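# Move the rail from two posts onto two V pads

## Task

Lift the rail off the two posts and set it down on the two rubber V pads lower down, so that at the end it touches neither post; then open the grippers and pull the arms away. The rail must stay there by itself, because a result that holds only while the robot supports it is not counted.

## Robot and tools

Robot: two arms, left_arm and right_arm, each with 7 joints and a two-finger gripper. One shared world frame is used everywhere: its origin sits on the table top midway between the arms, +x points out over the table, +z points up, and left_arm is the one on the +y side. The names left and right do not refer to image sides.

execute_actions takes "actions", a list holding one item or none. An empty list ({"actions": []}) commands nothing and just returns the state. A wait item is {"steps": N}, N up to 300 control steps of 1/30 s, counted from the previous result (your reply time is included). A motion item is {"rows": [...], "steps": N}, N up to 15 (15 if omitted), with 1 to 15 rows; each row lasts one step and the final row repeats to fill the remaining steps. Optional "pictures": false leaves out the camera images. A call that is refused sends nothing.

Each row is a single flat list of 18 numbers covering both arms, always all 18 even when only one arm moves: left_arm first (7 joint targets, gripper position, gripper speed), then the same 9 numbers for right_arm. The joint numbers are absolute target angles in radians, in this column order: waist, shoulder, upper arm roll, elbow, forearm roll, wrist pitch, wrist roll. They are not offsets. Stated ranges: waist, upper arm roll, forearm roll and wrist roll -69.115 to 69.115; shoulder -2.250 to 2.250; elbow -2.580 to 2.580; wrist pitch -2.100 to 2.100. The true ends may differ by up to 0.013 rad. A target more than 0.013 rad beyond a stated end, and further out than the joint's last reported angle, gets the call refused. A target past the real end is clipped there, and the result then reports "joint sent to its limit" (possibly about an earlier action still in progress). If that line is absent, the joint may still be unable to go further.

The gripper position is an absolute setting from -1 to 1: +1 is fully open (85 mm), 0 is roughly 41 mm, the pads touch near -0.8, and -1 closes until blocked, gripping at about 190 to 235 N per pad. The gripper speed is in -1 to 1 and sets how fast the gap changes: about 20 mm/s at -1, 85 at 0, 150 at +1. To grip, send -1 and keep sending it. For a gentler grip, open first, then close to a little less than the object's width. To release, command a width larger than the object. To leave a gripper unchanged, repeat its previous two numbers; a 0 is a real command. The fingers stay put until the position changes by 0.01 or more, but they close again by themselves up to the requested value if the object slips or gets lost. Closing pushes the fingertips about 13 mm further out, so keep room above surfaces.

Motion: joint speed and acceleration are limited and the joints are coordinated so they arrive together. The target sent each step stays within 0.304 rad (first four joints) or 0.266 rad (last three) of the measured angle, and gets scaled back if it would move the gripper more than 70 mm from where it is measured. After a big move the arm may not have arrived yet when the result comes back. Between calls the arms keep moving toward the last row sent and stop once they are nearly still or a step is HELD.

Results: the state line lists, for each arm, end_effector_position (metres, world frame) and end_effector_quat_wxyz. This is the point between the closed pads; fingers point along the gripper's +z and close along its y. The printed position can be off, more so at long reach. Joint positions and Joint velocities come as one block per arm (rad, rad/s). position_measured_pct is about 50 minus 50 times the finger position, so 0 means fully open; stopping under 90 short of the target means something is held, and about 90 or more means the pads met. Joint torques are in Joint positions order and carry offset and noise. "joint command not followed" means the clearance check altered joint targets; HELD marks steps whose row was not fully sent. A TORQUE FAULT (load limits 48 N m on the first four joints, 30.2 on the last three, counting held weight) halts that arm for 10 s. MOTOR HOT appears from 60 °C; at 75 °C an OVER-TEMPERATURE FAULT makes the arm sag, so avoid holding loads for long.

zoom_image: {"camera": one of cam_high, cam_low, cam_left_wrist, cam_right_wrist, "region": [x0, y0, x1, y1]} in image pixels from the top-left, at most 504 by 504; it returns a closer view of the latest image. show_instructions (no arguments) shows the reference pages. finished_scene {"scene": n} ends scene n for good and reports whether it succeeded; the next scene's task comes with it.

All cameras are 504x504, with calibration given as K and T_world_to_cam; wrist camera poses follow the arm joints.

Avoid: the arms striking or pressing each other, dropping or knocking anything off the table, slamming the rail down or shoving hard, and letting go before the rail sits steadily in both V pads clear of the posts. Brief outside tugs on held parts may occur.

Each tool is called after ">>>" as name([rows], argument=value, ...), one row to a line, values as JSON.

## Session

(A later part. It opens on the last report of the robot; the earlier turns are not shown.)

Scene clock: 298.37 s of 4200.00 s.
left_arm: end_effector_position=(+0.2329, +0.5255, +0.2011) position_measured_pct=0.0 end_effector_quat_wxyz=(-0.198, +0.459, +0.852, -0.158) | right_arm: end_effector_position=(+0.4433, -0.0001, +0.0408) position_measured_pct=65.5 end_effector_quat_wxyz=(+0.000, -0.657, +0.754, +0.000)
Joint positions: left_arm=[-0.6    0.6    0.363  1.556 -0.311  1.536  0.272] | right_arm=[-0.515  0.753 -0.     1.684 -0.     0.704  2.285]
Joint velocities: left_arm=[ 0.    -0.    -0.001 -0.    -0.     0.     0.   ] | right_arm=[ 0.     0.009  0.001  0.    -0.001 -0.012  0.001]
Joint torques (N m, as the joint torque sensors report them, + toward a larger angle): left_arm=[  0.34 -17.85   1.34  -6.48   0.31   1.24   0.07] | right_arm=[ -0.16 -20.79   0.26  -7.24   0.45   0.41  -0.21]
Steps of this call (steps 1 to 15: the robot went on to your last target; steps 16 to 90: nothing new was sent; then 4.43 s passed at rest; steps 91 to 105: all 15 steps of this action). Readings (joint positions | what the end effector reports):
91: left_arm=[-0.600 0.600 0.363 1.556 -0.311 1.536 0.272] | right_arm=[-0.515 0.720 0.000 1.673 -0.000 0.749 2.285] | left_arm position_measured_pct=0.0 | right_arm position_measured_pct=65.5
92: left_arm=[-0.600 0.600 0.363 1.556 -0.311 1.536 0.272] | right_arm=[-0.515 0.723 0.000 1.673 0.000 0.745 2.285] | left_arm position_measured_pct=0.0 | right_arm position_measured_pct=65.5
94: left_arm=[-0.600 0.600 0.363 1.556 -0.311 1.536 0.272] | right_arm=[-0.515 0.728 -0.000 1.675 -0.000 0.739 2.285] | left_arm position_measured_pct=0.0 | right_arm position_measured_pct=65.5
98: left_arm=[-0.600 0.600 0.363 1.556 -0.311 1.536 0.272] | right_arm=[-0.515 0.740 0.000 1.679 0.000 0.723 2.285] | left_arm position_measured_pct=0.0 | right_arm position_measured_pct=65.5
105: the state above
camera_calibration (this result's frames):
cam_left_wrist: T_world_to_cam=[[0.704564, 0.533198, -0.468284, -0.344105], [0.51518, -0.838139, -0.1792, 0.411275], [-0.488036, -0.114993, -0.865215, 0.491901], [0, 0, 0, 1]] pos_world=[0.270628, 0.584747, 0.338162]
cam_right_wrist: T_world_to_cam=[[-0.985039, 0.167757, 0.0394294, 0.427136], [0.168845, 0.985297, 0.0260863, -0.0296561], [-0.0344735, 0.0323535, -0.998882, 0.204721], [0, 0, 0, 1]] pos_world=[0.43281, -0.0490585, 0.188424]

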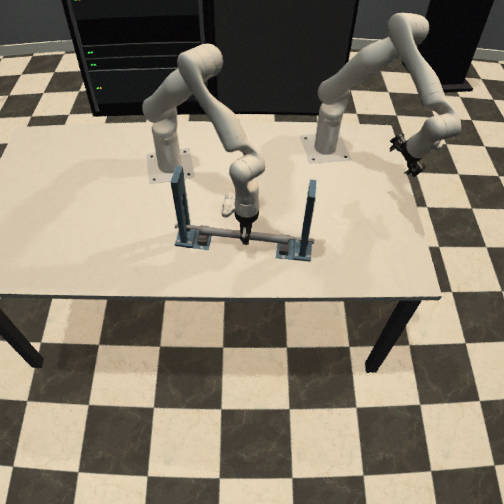

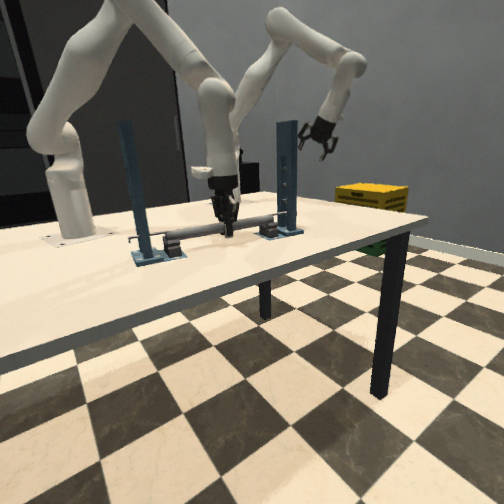

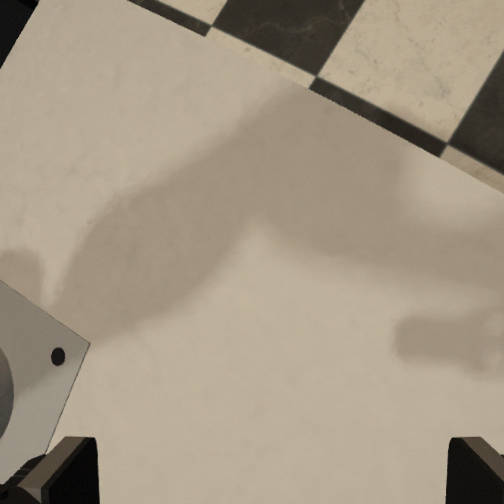

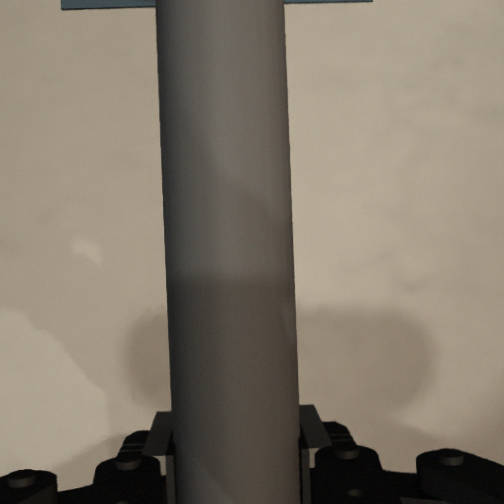

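Lower 3 mm more (z≈0.037).

>>> execute_actions([
  {"rows":[[-0.6,0.6,0.363,1.556,-0.311,1.536,0.272,1,0.5,-0.515,0.7595,0,1.6862,0,0.6959,2.285,-1,0]],"steps":15},
], pictures=false)

>>> execute_actions([
  {"rows":[[-0.6,0.6,0.363,1.556,-0.311,1.536,0.272,1,0.5,-0.515,0.763,0,1.6874,0,0.6911,2.285,-1,0]],"steps":15},
], pictures=false)

Scene clock: 302.27 s of 4200.00 s.
left_arm: end_effector_position=(+0.2329, +0.5255, +0.2011) position_measured_pct=0.0 end_effector_quat_wxyz=(-0.198, +0.459, +0.852, -0.158) | right_arm: end_effector_position=(+0.4432, -0.0002, +0.0374) position_measured_pct=65.5 end_effector_quat_wxyz=(+0.000, -0.657, +0.754, +0.000)
Joint positions: left_arm=[-0.6    0.6    0.363  1.556 -0.311  1.536  0.272] | right_arm=[-0.515  0.759 -0.     1.686 -0.     0.696  2.285]
Joint velocities: left_arm=[-0.    -0.001  0.001 -0.    -0.    -0.001  0.   ] | right_arm=[ 0.     0.001  0.001  0.    -0.001  0.002  0.   ]
Joint torques (N m, as the joint torque sensors report them, + toward a larger angle): left_arm=[  0.36 -17.83   1.05  -6.49   0.32   1.29   0.04] | right_arm=[ -0.3  -21.02   0.19  -6.94   0.31   0.41  -0.14]
Steps of this call (steps 1 to 15: the robot went on to your last target; steps 16 to 90: nothing new was sent; then 0.40 s passed at rest; steps 91 to 105: all 15 steps of this action). Readings (joint positions | what the end effector reports):
91: left_arm=[-0.600 0.600 0.363 1.556 -0.311 1.536 0.272] | right_arm=[-0.515 0.755 0.000 1.685 -0.000 0.702 2.285] | left_arm position_measured_pct=0.0 | right_arm position_measured_pct=65.5
92: left_arm=[-0.600 0.600 0.363 1.556 -0.311 1.536 0.272] | right_arm=[-0.515 0.757 0.000 1.685 0.000 0.700 2.285] | left_arm position_measured_pct=0.0 | right_arm position_measured_pct=65.5
94: left_arm=[-0.600 0.600 0.363 1.556 -0.311 1.536 0.272] | right_arm=[-0.515 0.759 -0.000 1.686 -0.000 0.697 2.285] | left_arm position_measured_pct=0.0 | right_arm position_measured_pct=65.5
98: left_arm=[-0.600 0.600 0.363 1.556 -0.311 1.536 0.272] | right_arm=[-0.515 0.759 -0.000 1.686 0.000 0.696 2.285] | left_arm position_measured_pct=0.0 | right_arm position_measured_pct=65.5
105: the state above

Scene clock: 302.77 s of 4200.00 s.
left_arm: end_effector_position=(+0.2329, +0.5255, +0.2011) position_measured_pct=0.0 end_effector_quat_wxyz=(-0.198, +0.459, +0.852, -0.158) | right_arm: end_effector_position=(+0.4432, -0.0003, +0.0354) position_measured_pct=65.5 end_effector_quat_wxyz=(+0.000, -0.657, +0.754, -0.000)
Joint positions: left_arm=[-0.6    0.6    0.363  1.556 -0.311  1.536  0.272] | right_arm=[-0.515  0.763  0.     1.687  0.     0.691  2.285]
Joint velocities: left_arm=[ 0.     0.     0.001  0.    -0.001  0.001 -0.   ] | right_arm=[ 0.     0.001  0.     0.001 -0.    -0.     0.001]
Joint torques (N m, as the joint torque sensors report them, + toward a larger angle): left_arm=[  0.26 -17.76   1.48  -6.61   0.19   1.25   0.24] | right_arm=[ -0.49 -21.14   0.59  -6.77   0.16   0.39  -0.48]
Steps of this call (steps 1 to 15: all 15 steps of this action). Readings (joint positions | what the end effector reports):
1: left_arm=[-0.600 0.600 0.363 1.556 -0.311 1.536 0.272] | right_arm=[-0.515 0.760 0.000 1.686 -0.000 0.695 2.285] | left_arm position_measured_pct=0.0 | right_arm position_measured_pct=65.5
2: left_arm=[-0.600 0.600 0.363 1.556 -0.311 1.536 0.272] | right_arm=[-0.515 0.761 0.000 1.687 0.000 0.693 2.285] | left_arm position_measured_pct=0.0 | right_arm position_measured_pct=65.5
4: left_arm=[-0.600 0.600 0.363 1.556 -0.311 1.536 0.272] | right_arm=[-0.515 0.763 -0.000 1.687 -0.000 0.692 2.285] | left_arm position_measured_pct=0.0 | right_arm position_measured_pct=65.5
8: left_arm=[-0.600 0.600 0.363 1.556 -0.311 1.536 0.272] | right_arm=[-0.515 0.763 0.000 1.687 0.000 0.691 2.285] | left_arm position_measured_pct=0.0 | right_arm position_measured_pct=65.5
15: the state above

>>> execute_actions([
  {"rows":[[-0.6,0.6,0.363,1.556,-0.311,1.536,0.272,1,0.5,-0.515,0.7665,0,1.6886,0,0.6864,2.285,-1,0]],"steps":15},
])

>>> zoom_image(camera="cam_low", region=[90, 150, 330, 280])

Scene clock: 305.20 s of 4200.00 s.
left_arm: end_effector_position=(+0.2329, +0.5255, +0.2011) position_measured_pct=0.0 end_effector_quat_wxyz=(-0.198, +0.459, +0.852, -0.158) | right_arm: end_effector_position=(+0.4438, -0.0003, +0.0343) position_measured_pct=65.5 end_effector_quat_wxyz=(+0.001, -0.657, +0.754, -0.000)
Joint positions: left_arm=[-0.6    0.6    0.363  1.556 -0.311  1.536  0.272] | right_arm=[-0.515  0.765  0.     1.688  0.     0.687  2.285]
Joint velocities: left_arm=[ 0.001 -0.001  0.002  0.    -0.    -0.002 -0.   ] | right_arm=[-0.     0.     0.     0.001 -0.001 -0.002  0.001]
Joint torques (N m, as the joint torque sensors report them, + toward a larger angle): left_arm=[  0.27 -17.67   1.26  -6.54   0.31   1.24   0.3 ] | right_arm=[ -0.47 -17.95  -0.32  -5.41   0.13   0.57  -0.18]
Steps of this call (steps 1 to 15: the robot went on to your last target; steps 16 to 58: nothing new was sent; steps 59 to 73: all 15 steps of this action). Readings (joint positions | what the end effector reports):
59: left_arm=[-0.600 0.600 0.363 1.556 -0.311 1.536 0.272] | right_arm=[-0.515 0.764 0.000 1.688 0.000 0.690 2.285] | left_arm position_measured_pct=0.0 | right_arm position_measured_pct=65.5
60: left_arm=[-0.600 0.600 0.363 1.556 -0.311 1.536 0.272] | right_arm=[-0.515 0.764 0.000 1.688 0.000 0.689 2.285] | left_arm position_measured_pct=0.0 | right_arm position_measured_pct=65.5
62: left_arm=[-0.600 0.600 0.363 1.556 -0.311 1.536 0.272] | right_arm=[-0.515 0.765 0.000 1.688 0.000 0.687 2.285] | left_arm position_measured_pct=0.0 | right_arm position_measured_pct=65.5
66: left_arm=[-0.600 0.600 0.363 1.556 -0.311 1.536 0.272] | right_arm=[-0.515 0.765 0.000 1.688 0.000 0.687 2.285] | left_arm position_measured_pct=0.0 | right_arm position_measured_pct=65.5
73: the state above
camera_calibration (this result's frames):
cam_left_wrist: T_world_to_cam=[[0.704564, 0.533198, -0.468284, -0.344105], [0.51518, -0.838139, -0.1792, 0.411275], [-0.488036, -0.114993, -0.865215, 0.491901], [0, 0, 0, 1]] pos_world=[0.270628, 0.584747, 0.338162]
cam_right_wrist: T_world_to_cam=[[-0.985023, 0.168159, 0.0381137, 0.427941], [0.169236, 0.985204, 0.0270458, -0.0296765], [-0.0330018, 0.033091, -0.998907, 0.197642], [0, 0, 0, 1]] pos_world=[0.433076, -0.0492647, 0.181918]

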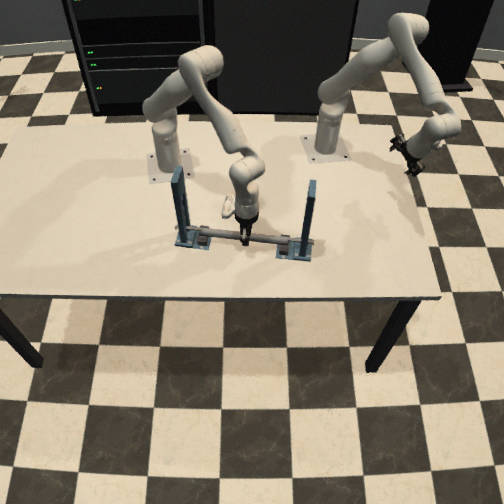

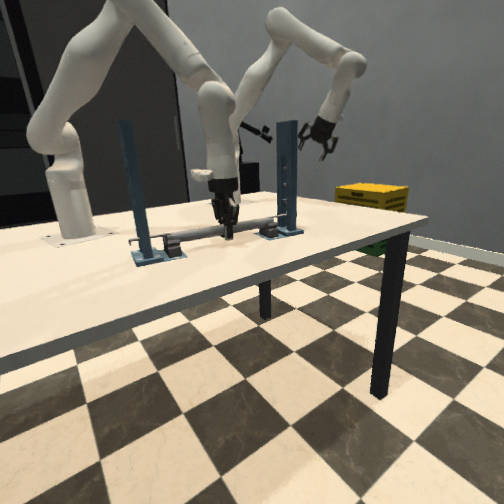

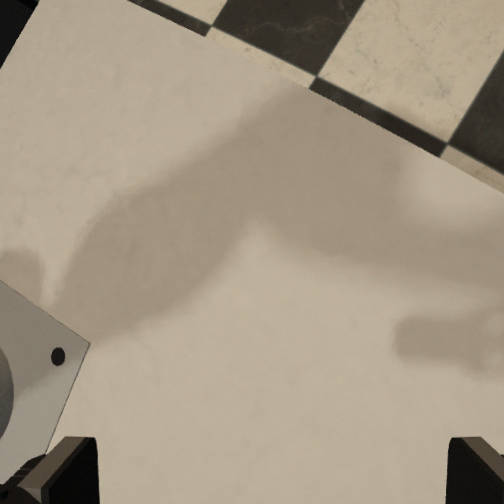

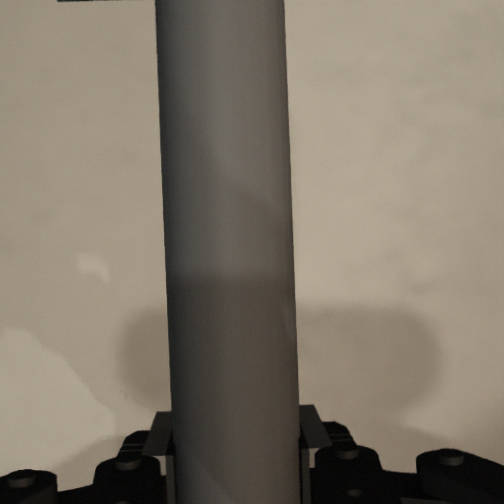

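Region (90, 150, 330, 280) of cam_low's 504x504 image, scaled by 2.100, with more detail than that image has; it fills the top 273 rows of this view, and the rest is white.

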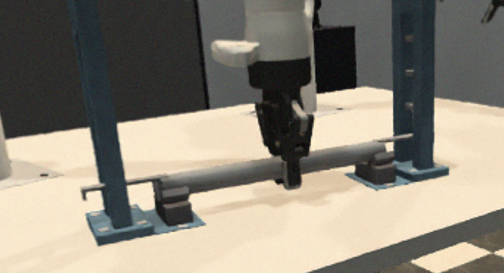

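Seated. Release softly.

>>> execute_actions([
  {"rows":[[-0.6,0.6,0.363,1.556,-0.311,1.536,0.272,1,0.5,-0.515,0.765,0,1.688,0,0.6875,2.285,0.2,-0.3]],"steps":15},
], pictures=false)

>>> execute_actions([
  {"rows":[[-0.6,0.6,0.363,1.556,-0.311,1.536,0.272,1,0.5,-0.515,0.74,0,1.68,0,0.722,2.285,0.2,-0.3],[-0.6,0.6,0.363,1.556,-0.311,1.536,0.272,1,0.5,-0.515,0.74,0,1.68,0,0.722,2.285,0.2,-0.3],[-0.6,0.6,0.363,1.556,-0.311,1.536,0.272,1,0.5,-0.515,0.74,0,1.68,0,0.722,2.285,0.2,-0.3],[-0.6,0.6,0.363,1.556,-0.311,1.536,0.272,1,0.5,-0.515,0.7153,0,1.6712,0,0.7551,2.285,0.2,-0.3],[-0.6,0.6,0.363,1.556,-0.311,1.536,0.272,1,0.5,-0.515,0.7153,0,1.6712,0,0.7551,2.285,0.2,-0.3],[-0.6,0.6,0.363,1.556,-0.311,1.536,0.272,1,0.5,-0.515,0.6863,0,1.6587,0,0.7966,2.285,0.2,-0.3],[-0.6,0.6,0.363,1.556,-0.311,1.536,0.272,1,0.5,-0.515,0.6863,0,1.6587,0,0.7966,2.285,0.2,-0.3],[-0.6,0.6,0.363,1.556,-0.311,1.536,0.272,1,0.5,-0.515,0.6218,0,1.6195,0,0.9003,2.285,0.2,-0.3]],"steps":15},
])

Scene clock: 311.67 s of 4200.00 s.
left_arm: end_effector_position=(+0.2329, +0.5255, +0.2011) position_measured_pct=0.0 end_effector_quat_wxyz=(-0.198, +0.459, +0.852, -0.158) | right_arm: end_effector_position=(+0.4434, -0.0001, +0.0343) position_measured_pct=40.5 end_effector_quat_wxyz=(+0.001, -0.657, +0.754, +0.000)
Joint positions: left_arm=[-0.6    0.6    0.363  1.556 -0.311  1.536  0.272] | right_arm=[-0.515  0.765 -0.     1.688 -0.     0.687  2.285]
Joint velocities: left_arm=[-0.  0. -0.  0.  0. -0.  0.] | right_arm=[ 0.001  0.001 -0.001 -0.001  0.     0.001 -0.   ]
Joint torques (N m, as the joint torque sensors report them, + toward a larger angle): left_arm=[  0.44 -17.74   1.14  -6.56   0.27   1.19   0.21] | right_arm=[ -0.2  -19.02   0.19  -5.64   0.25   0.47  -0.29]
Steps of this call (steps 1 to 15: the robot went on to your last target; steps 16 to 90: nothing new was sent; then 2.97 s passed at rest; steps 91 to 105: all 15 steps of this action). Readings (joint positions | what the end effector reports):
91: left_arm=[-0.600 0.600 0.363 1.556 -0.311 1.536 0.272] | right_arm=[-0.515 0.765 0.000 1.688 0.000 0.687 2.285] | left_arm position_measured_pct=0.0 | right_arm position_measured_pct=65.5
92: left_arm=[-0.600 0.600 0.363 1.556 -0.311 1.536 0.272] | right_arm=[-0.515 0.765 0.000 1.688 0.000 0.687 2.285] | left_arm position_measured_pct=0.0 | right_arm position_measured_pct=65.1
94: left_arm=[-0.600 0.600 0.363 1.556 -0.311 1.536 0.272] | right_arm=[-0.515 0.765 0.000 1.688 0.000 0.687 2.285] | left_arm position_measured_pct=0.0 | right_arm position_measured_pct=61.5
98: left_arm=[-0.600 0.600 0.363 1.556 -0.311 1.536 0.272] | right_arm=[-0.515 0.765 -0.000 1.688 -0.000 0.687 2.285] | left_arm position_measured_pct=0.0 | right_arm position_measured_pct=53.2
105: the state above

Scene clock: 312.17 s of 4200.00 s.
left_arm: end_effector_position=(+0.2329, +0.5255, +0.2011) position_measured_pct=0.0 end_effector_quat_wxyz=(-0.198, +0.459, +0.852, -0.158) | right_arm: end_effector_position=(+0.4432, -0.0003, +0.1184) position_measured_pct=40.1 end_effector_quat_wxyz=(-0.001, -0.657, +0.754, -0.000)
Joint positions: left_arm=[-0.6    0.6    0.363  1.556 -0.311  1.536  0.272] | right_arm=[-0.515  0.625  0.     1.62   0.     0.899  2.285]
Joint velocities: left_arm=[-0.001 -0.    -0.     0.     0.     0.002  0.   ] | right_arm=[-0.    -0.021 -0.001 -0.008  0.     0.045 -0.001]
Joint torques (N m, as the joint torque sensors report them, + toward a larger angle): left_arm=[  0.31 -17.95   1.33  -6.32   0.24   1.12   0.21] | right_arm=[ -0.32 -16.62  -0.27  -6.57   0.14   0.23  -0.38]
Steps of this call (steps 1 to 15: all 15 steps of this action). Readings (joint positions | what the end effector reports):
1: left_arm=[-0.600 0.600 0.363 1.556 -0.311 1.536 0.272] | right_arm=[-0.515 0.764 -0.000 1.688 0.000 0.689 2.285] | left_arm position_measured_pct=0.0 | right_arm position_measured_pct=40.1
2: left_arm=[-0.600 0.600 0.363 1.556 -0.311 1.536 0.272] | right_arm=[-0.515 0.758 -0.000 1.687 -0.000 0.696 2.285] | left_arm position_measured_pct=0.0 | right_arm position_measured_pct=40.1
4: left_arm=[-0.600 0.600 0.363 1.556 -0.311 1.536 0.272] | right_arm=[-0.515 0.743 -0.000 1.681 -0.000 0.716 2.285] | left_arm position_measured_pct=0.0 | right_arm position_measured_pct=40.1
8: left_arm=[-0.600 0.600 0.363 1.556 -0.311 1.536 0.272] | right_arm=[-0.515 0.702 -0.000 1.666 -0.000 0.773 2.285] | left_arm position_measured_pct=0.0 | right_arm position_measured_pct=40.1
15: the state above
camera_calibration (this result's frames):
cam_left_wrist: T_world_to_cam=[[0.704564, 0.533198, -0.468284, -0.344105], [0.51518, -0.838139, -0.1792, 0.411275], [-0.488036, -0.114993, -0.865215, 0.491901], [0, 0, 0, 1]] pos_world=[0.270628, 0.584747, 0.338162]
cam_right_wrist: T_world_to_cam=[[-0.984957, 0.167921, 0.0407758, 0.423869], [0.168988, 0.985319, 0.0242859, -0.0313951], [-0.0360991, 0.0308111, -0.998873, 0.283027], [0, 0, 0, 1]] pos_world=[0.433015, -0.0489626, 0.266187]

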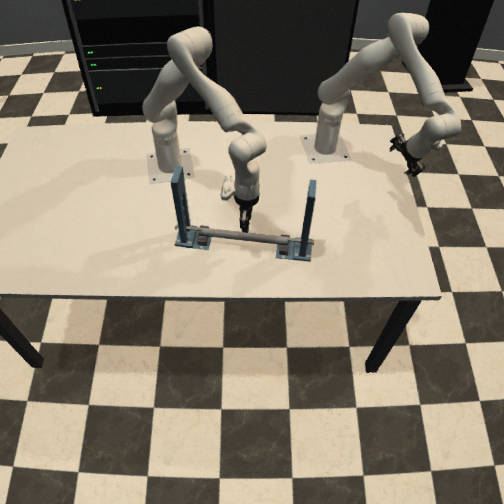

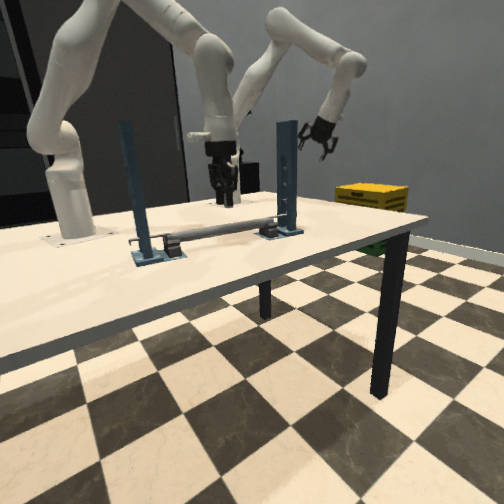

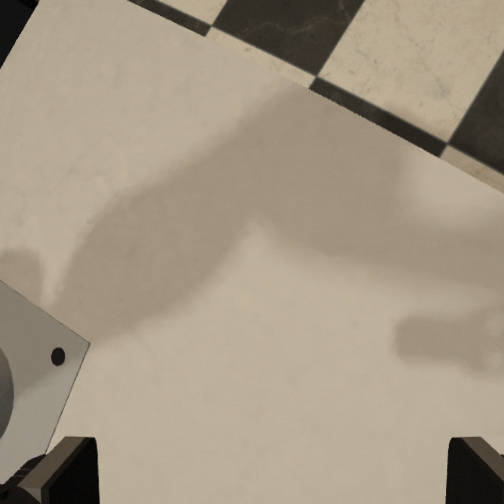

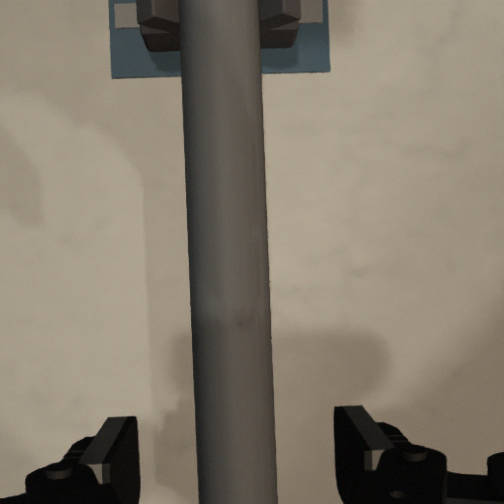

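>>> execute_actions([
  {"rows":[[-0.6,0.6,0.363,1.556,-0.311,1.536,0.272,1,0.5,-0.515,0.5541,0,1.5545,0,1.033,2.285,0.2,-0.3],[-0.6,0.6,0.363,1.556,-0.311,1.536,0.272,1,0.5,-0.515,0.5541,0,1.5545,0,1.033,2.285,0.2,-0.3],[-0.6,0.6,0.363,1.556,-0.311,1.536,0.272,1,0.5,-0.515,0.5541,0,1.5545,0,1.033,2.285,0.2,-0.3],[-0.6,0.6,0.363,1.556,-0.311,1.536,0.272,1,0.5,-0.515,0.4434,0,0.9785,0,1.7197,2.285,0.2,-0.3]],"steps":15},
], pictures=false)

>>> execute_actions([
  {"steps":40},
])

>>> zoom_image(camera="cam_low", region=[90, 150, 330, 280])

>>> zoom_image(camera="cam_high", region=[155, 160, 335, 270])

Scene clock: 318.03 s of 4200.00 s.
left_arm: end_effector_position=(+0.2329, +0.5255, +0.2011) position_measured_pct=0.0 end_effector_quat_wxyz=(-0.198, +0.459, +0.852, -0.158) | right_arm: end_effector_position=(+0.4838, +0.0354, +0.2804) position_measured_pct=40.1 end_effector_quat_wxyz=(+0.065, -0.656, +0.752, +0.000)
Joint positions: left_arm=[-0.6    0.6    0.363  1.556 -0.311  1.536  0.272] | right_arm=[-0.515  0.49  -0.     1.295 -0.     1.227  2.285]
Joint velocities: left_arm=[ 0.001  0.001 -0.    -0.     0.     0.     0.001] | right_arm=[ 0.    -0.166 -0.001 -0.904 -0.001  0.789  0.001]
Joint torques (N m, as the joint torque sensors report them, + toward a larger angle): left_arm=[  0.3  -17.8    1.05  -6.45   0.13   1.27   0.19] | right_arm=[ -0.19 -17.4    0.31  -9.04   0.13   0.02  -0.11]
Steps of this call (steps 1 to 15: the robot went on to your last target; steps 16 to 90: nothing new was sent; then 2.37 s passed at rest; steps 91 to 105: all 15 steps of this action). Readings (joint positions | what the end effector reports):
91: left_arm=[-0.600 0.600 0.363 1.556 -0.311 1.536 0.272] | right_arm=[-0.515 0.621 -0.000 1.619 -0.000 0.902 2.285] | left_arm position_measured_pct=0.0 | right_arm position_measured_pct=40.1
92: left_arm=[-0.600 0.600 0.363 1.556 -0.311 1.536 0.272] | right_arm=[-0.515 0.615 -0.000 1.614 -0.000 0.912 2.285] | left_arm position_measured_pct=0.0 | right_arm position_measured_pct=40.1
94: left_arm=[-0.600 0.600 0.363 1.556 -0.311 1.536 0.272] | right_arm=[-0.515 0.589 -0.000 1.589 -0.000 0.961 2.285] | left_arm position_measured_pct=0.0 | right_arm position_measured_pct=40.1
98: left_arm=[-0.600 0.600 0.363 1.556 -0.311 1.536 0.272] | right_arm=[-0.515 0.543 -0.000 1.493 -0.000 1.054 2.285] | left_arm position_measured_pct=0.0 | right_arm position_measured_pct=40.1
105: the state above

Scene clock: 319.37 s of 4200.00 s.
left_arm: end_effector_position=(+0.2329, +0.5255, +0.2011) position_measured_pct=0.0 end_effector_quat_wxyz=(-0.198, +0.459, +0.852, -0.158) | right_arm: end_effector_position=(+0.4433, -0.0002, +0.4002) position_measured_pct=40.1 end_effector_quat_wxyz=(-0.000, -0.657, +0.754, -0.000)
Joint positions: left_arm=[-0.6    0.6    0.363  1.556 -0.311  1.536  0.272] | right_arm=[-0.515  0.443  0.     0.978  0.     1.72   2.285]
Joint velocities: left_arm=[ 0.001 -0.001  0.001  0.    -0.001 -0.001 -0.   ] | right_arm=[-0.001 -0.     0.     0.001 -0.001  0.002 -0.   ]
Joint torques (N m, as the joint torque sensors report them, + toward a larger angle): left_arm=[  0.26 -17.89   1.25  -6.36   0.33   1.19   0.23] | right_arm=[ -0.22 -16.99   0.17  -9.17   0.2    0.36  -0.29]
Steps of this call (steps 1 to 30: the robot went on to your last target; steps 31 to 40: nothing new was sent). Readings (joint positions | what the end effector reports):
1: left_arm=[-0.600 0.600 0.363 1.556 -0.311 1.536 0.272] | right_arm=[-0.515 0.485 -0.000 1.265 -0.000 1.254 2.285] | left_arm position_measured_pct=0.0 | right_arm position_measured_pct=40.1
2: left_arm=[-0.600 0.600 0.363 1.556 -0.311 1.536 0.272] | right_arm=[-0.515 0.480 -0.000 1.234 -0.000 1.281 2.285] | left_arm position_measured_pct=0.0 | right_arm position_measured_pct=40.1
4: left_arm=[-0.600 0.600 0.363 1.556 -0.311 1.536 0.272] | right_arm=[-0.515 0.471 -0.000 1.171 0.000 1.342 2.285] | left_arm position_measured_pct=0.0 | right_arm position_measured_pct=40.1
8: left_arm=[-0.600 0.600 0.363 1.556 -0.311 1.536 0.272] | right_arm=[-0.515 0.455 -0.000 1.061 0.000 1.498 2.285] | left_arm position_measured_pct=0.0 | right_arm position_measured_pct=40.1
40: the state above
All arms were judged still, so your last target was given up. Only a new action makes them travel on or press farther. Fingers that are still opening or closing keep moving.
camera_calibration (this result's frames):
cam_left_wrist: T_world_to_cam=[[0.704563, 0.533198, -0.468284, -0.344105], [0.515181, -0.838138, -0.1792, 0.411275], [-0.488036, -0.114993, -0.865215, 0.491901], [0, 0, 0, 1]] pos_world=[0.270628, 0.584747, 0.338162]
cam_right_wrist: T_world_to_cam=[[-0.985028, 0.167779, 0.0396231, 0.412898], [0.168864, 0.985301, 0.0258195, -0.038936], [-0.0347088, 0.0321239, -0.998881, 0.563889], [0, 0, 0, 1]] pos_world=[0.432863, -0.0490261, 0.547903]

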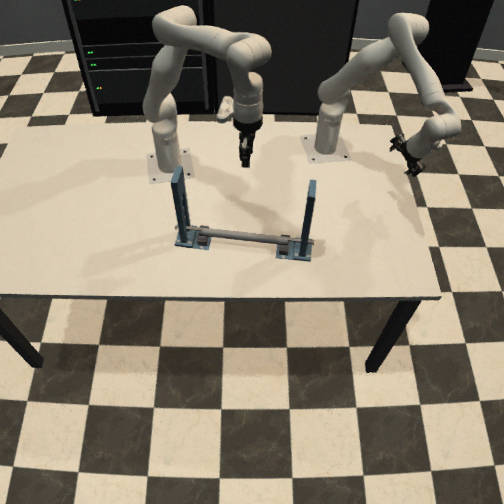

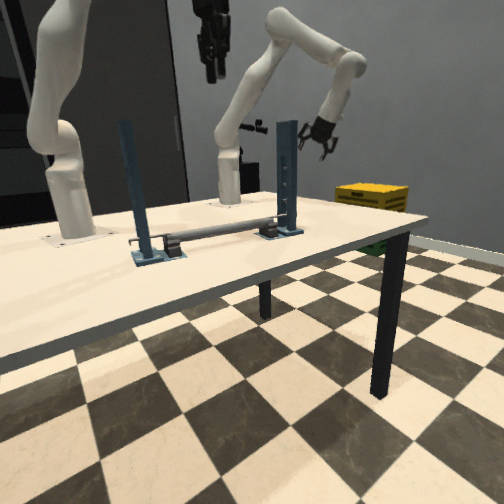

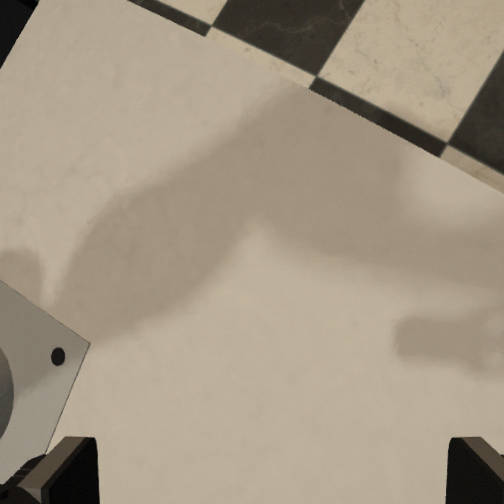

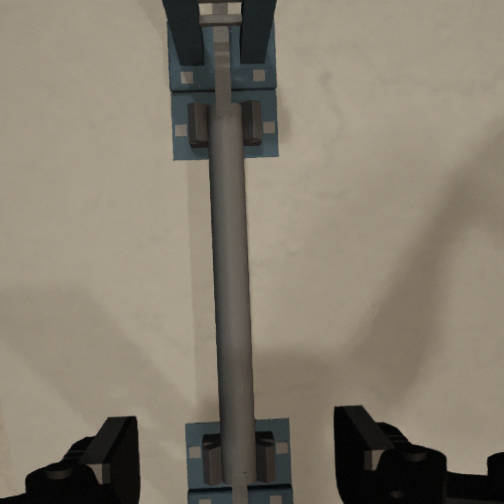

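Region (90, 150, 330, 280) of cam_low's 504x504 image, scaled by 2.100, with more detail than that image has; it fills the top 273 rows of this view, and the rest is white.

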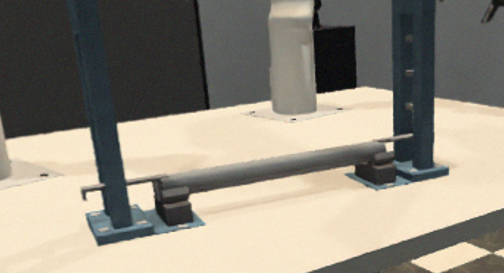

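Region (155, 160, 335, 270) of cam_high's 504x504 image, scaled by 2.800, with more detail than that image has.

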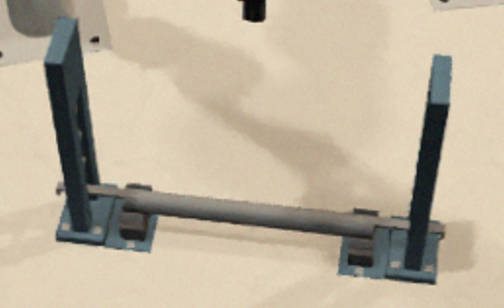

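The wrist view shows the tube in both pads and the bar centred in the slot.

>>> finished_scene(scene=2)

The scene is finished: the task was done.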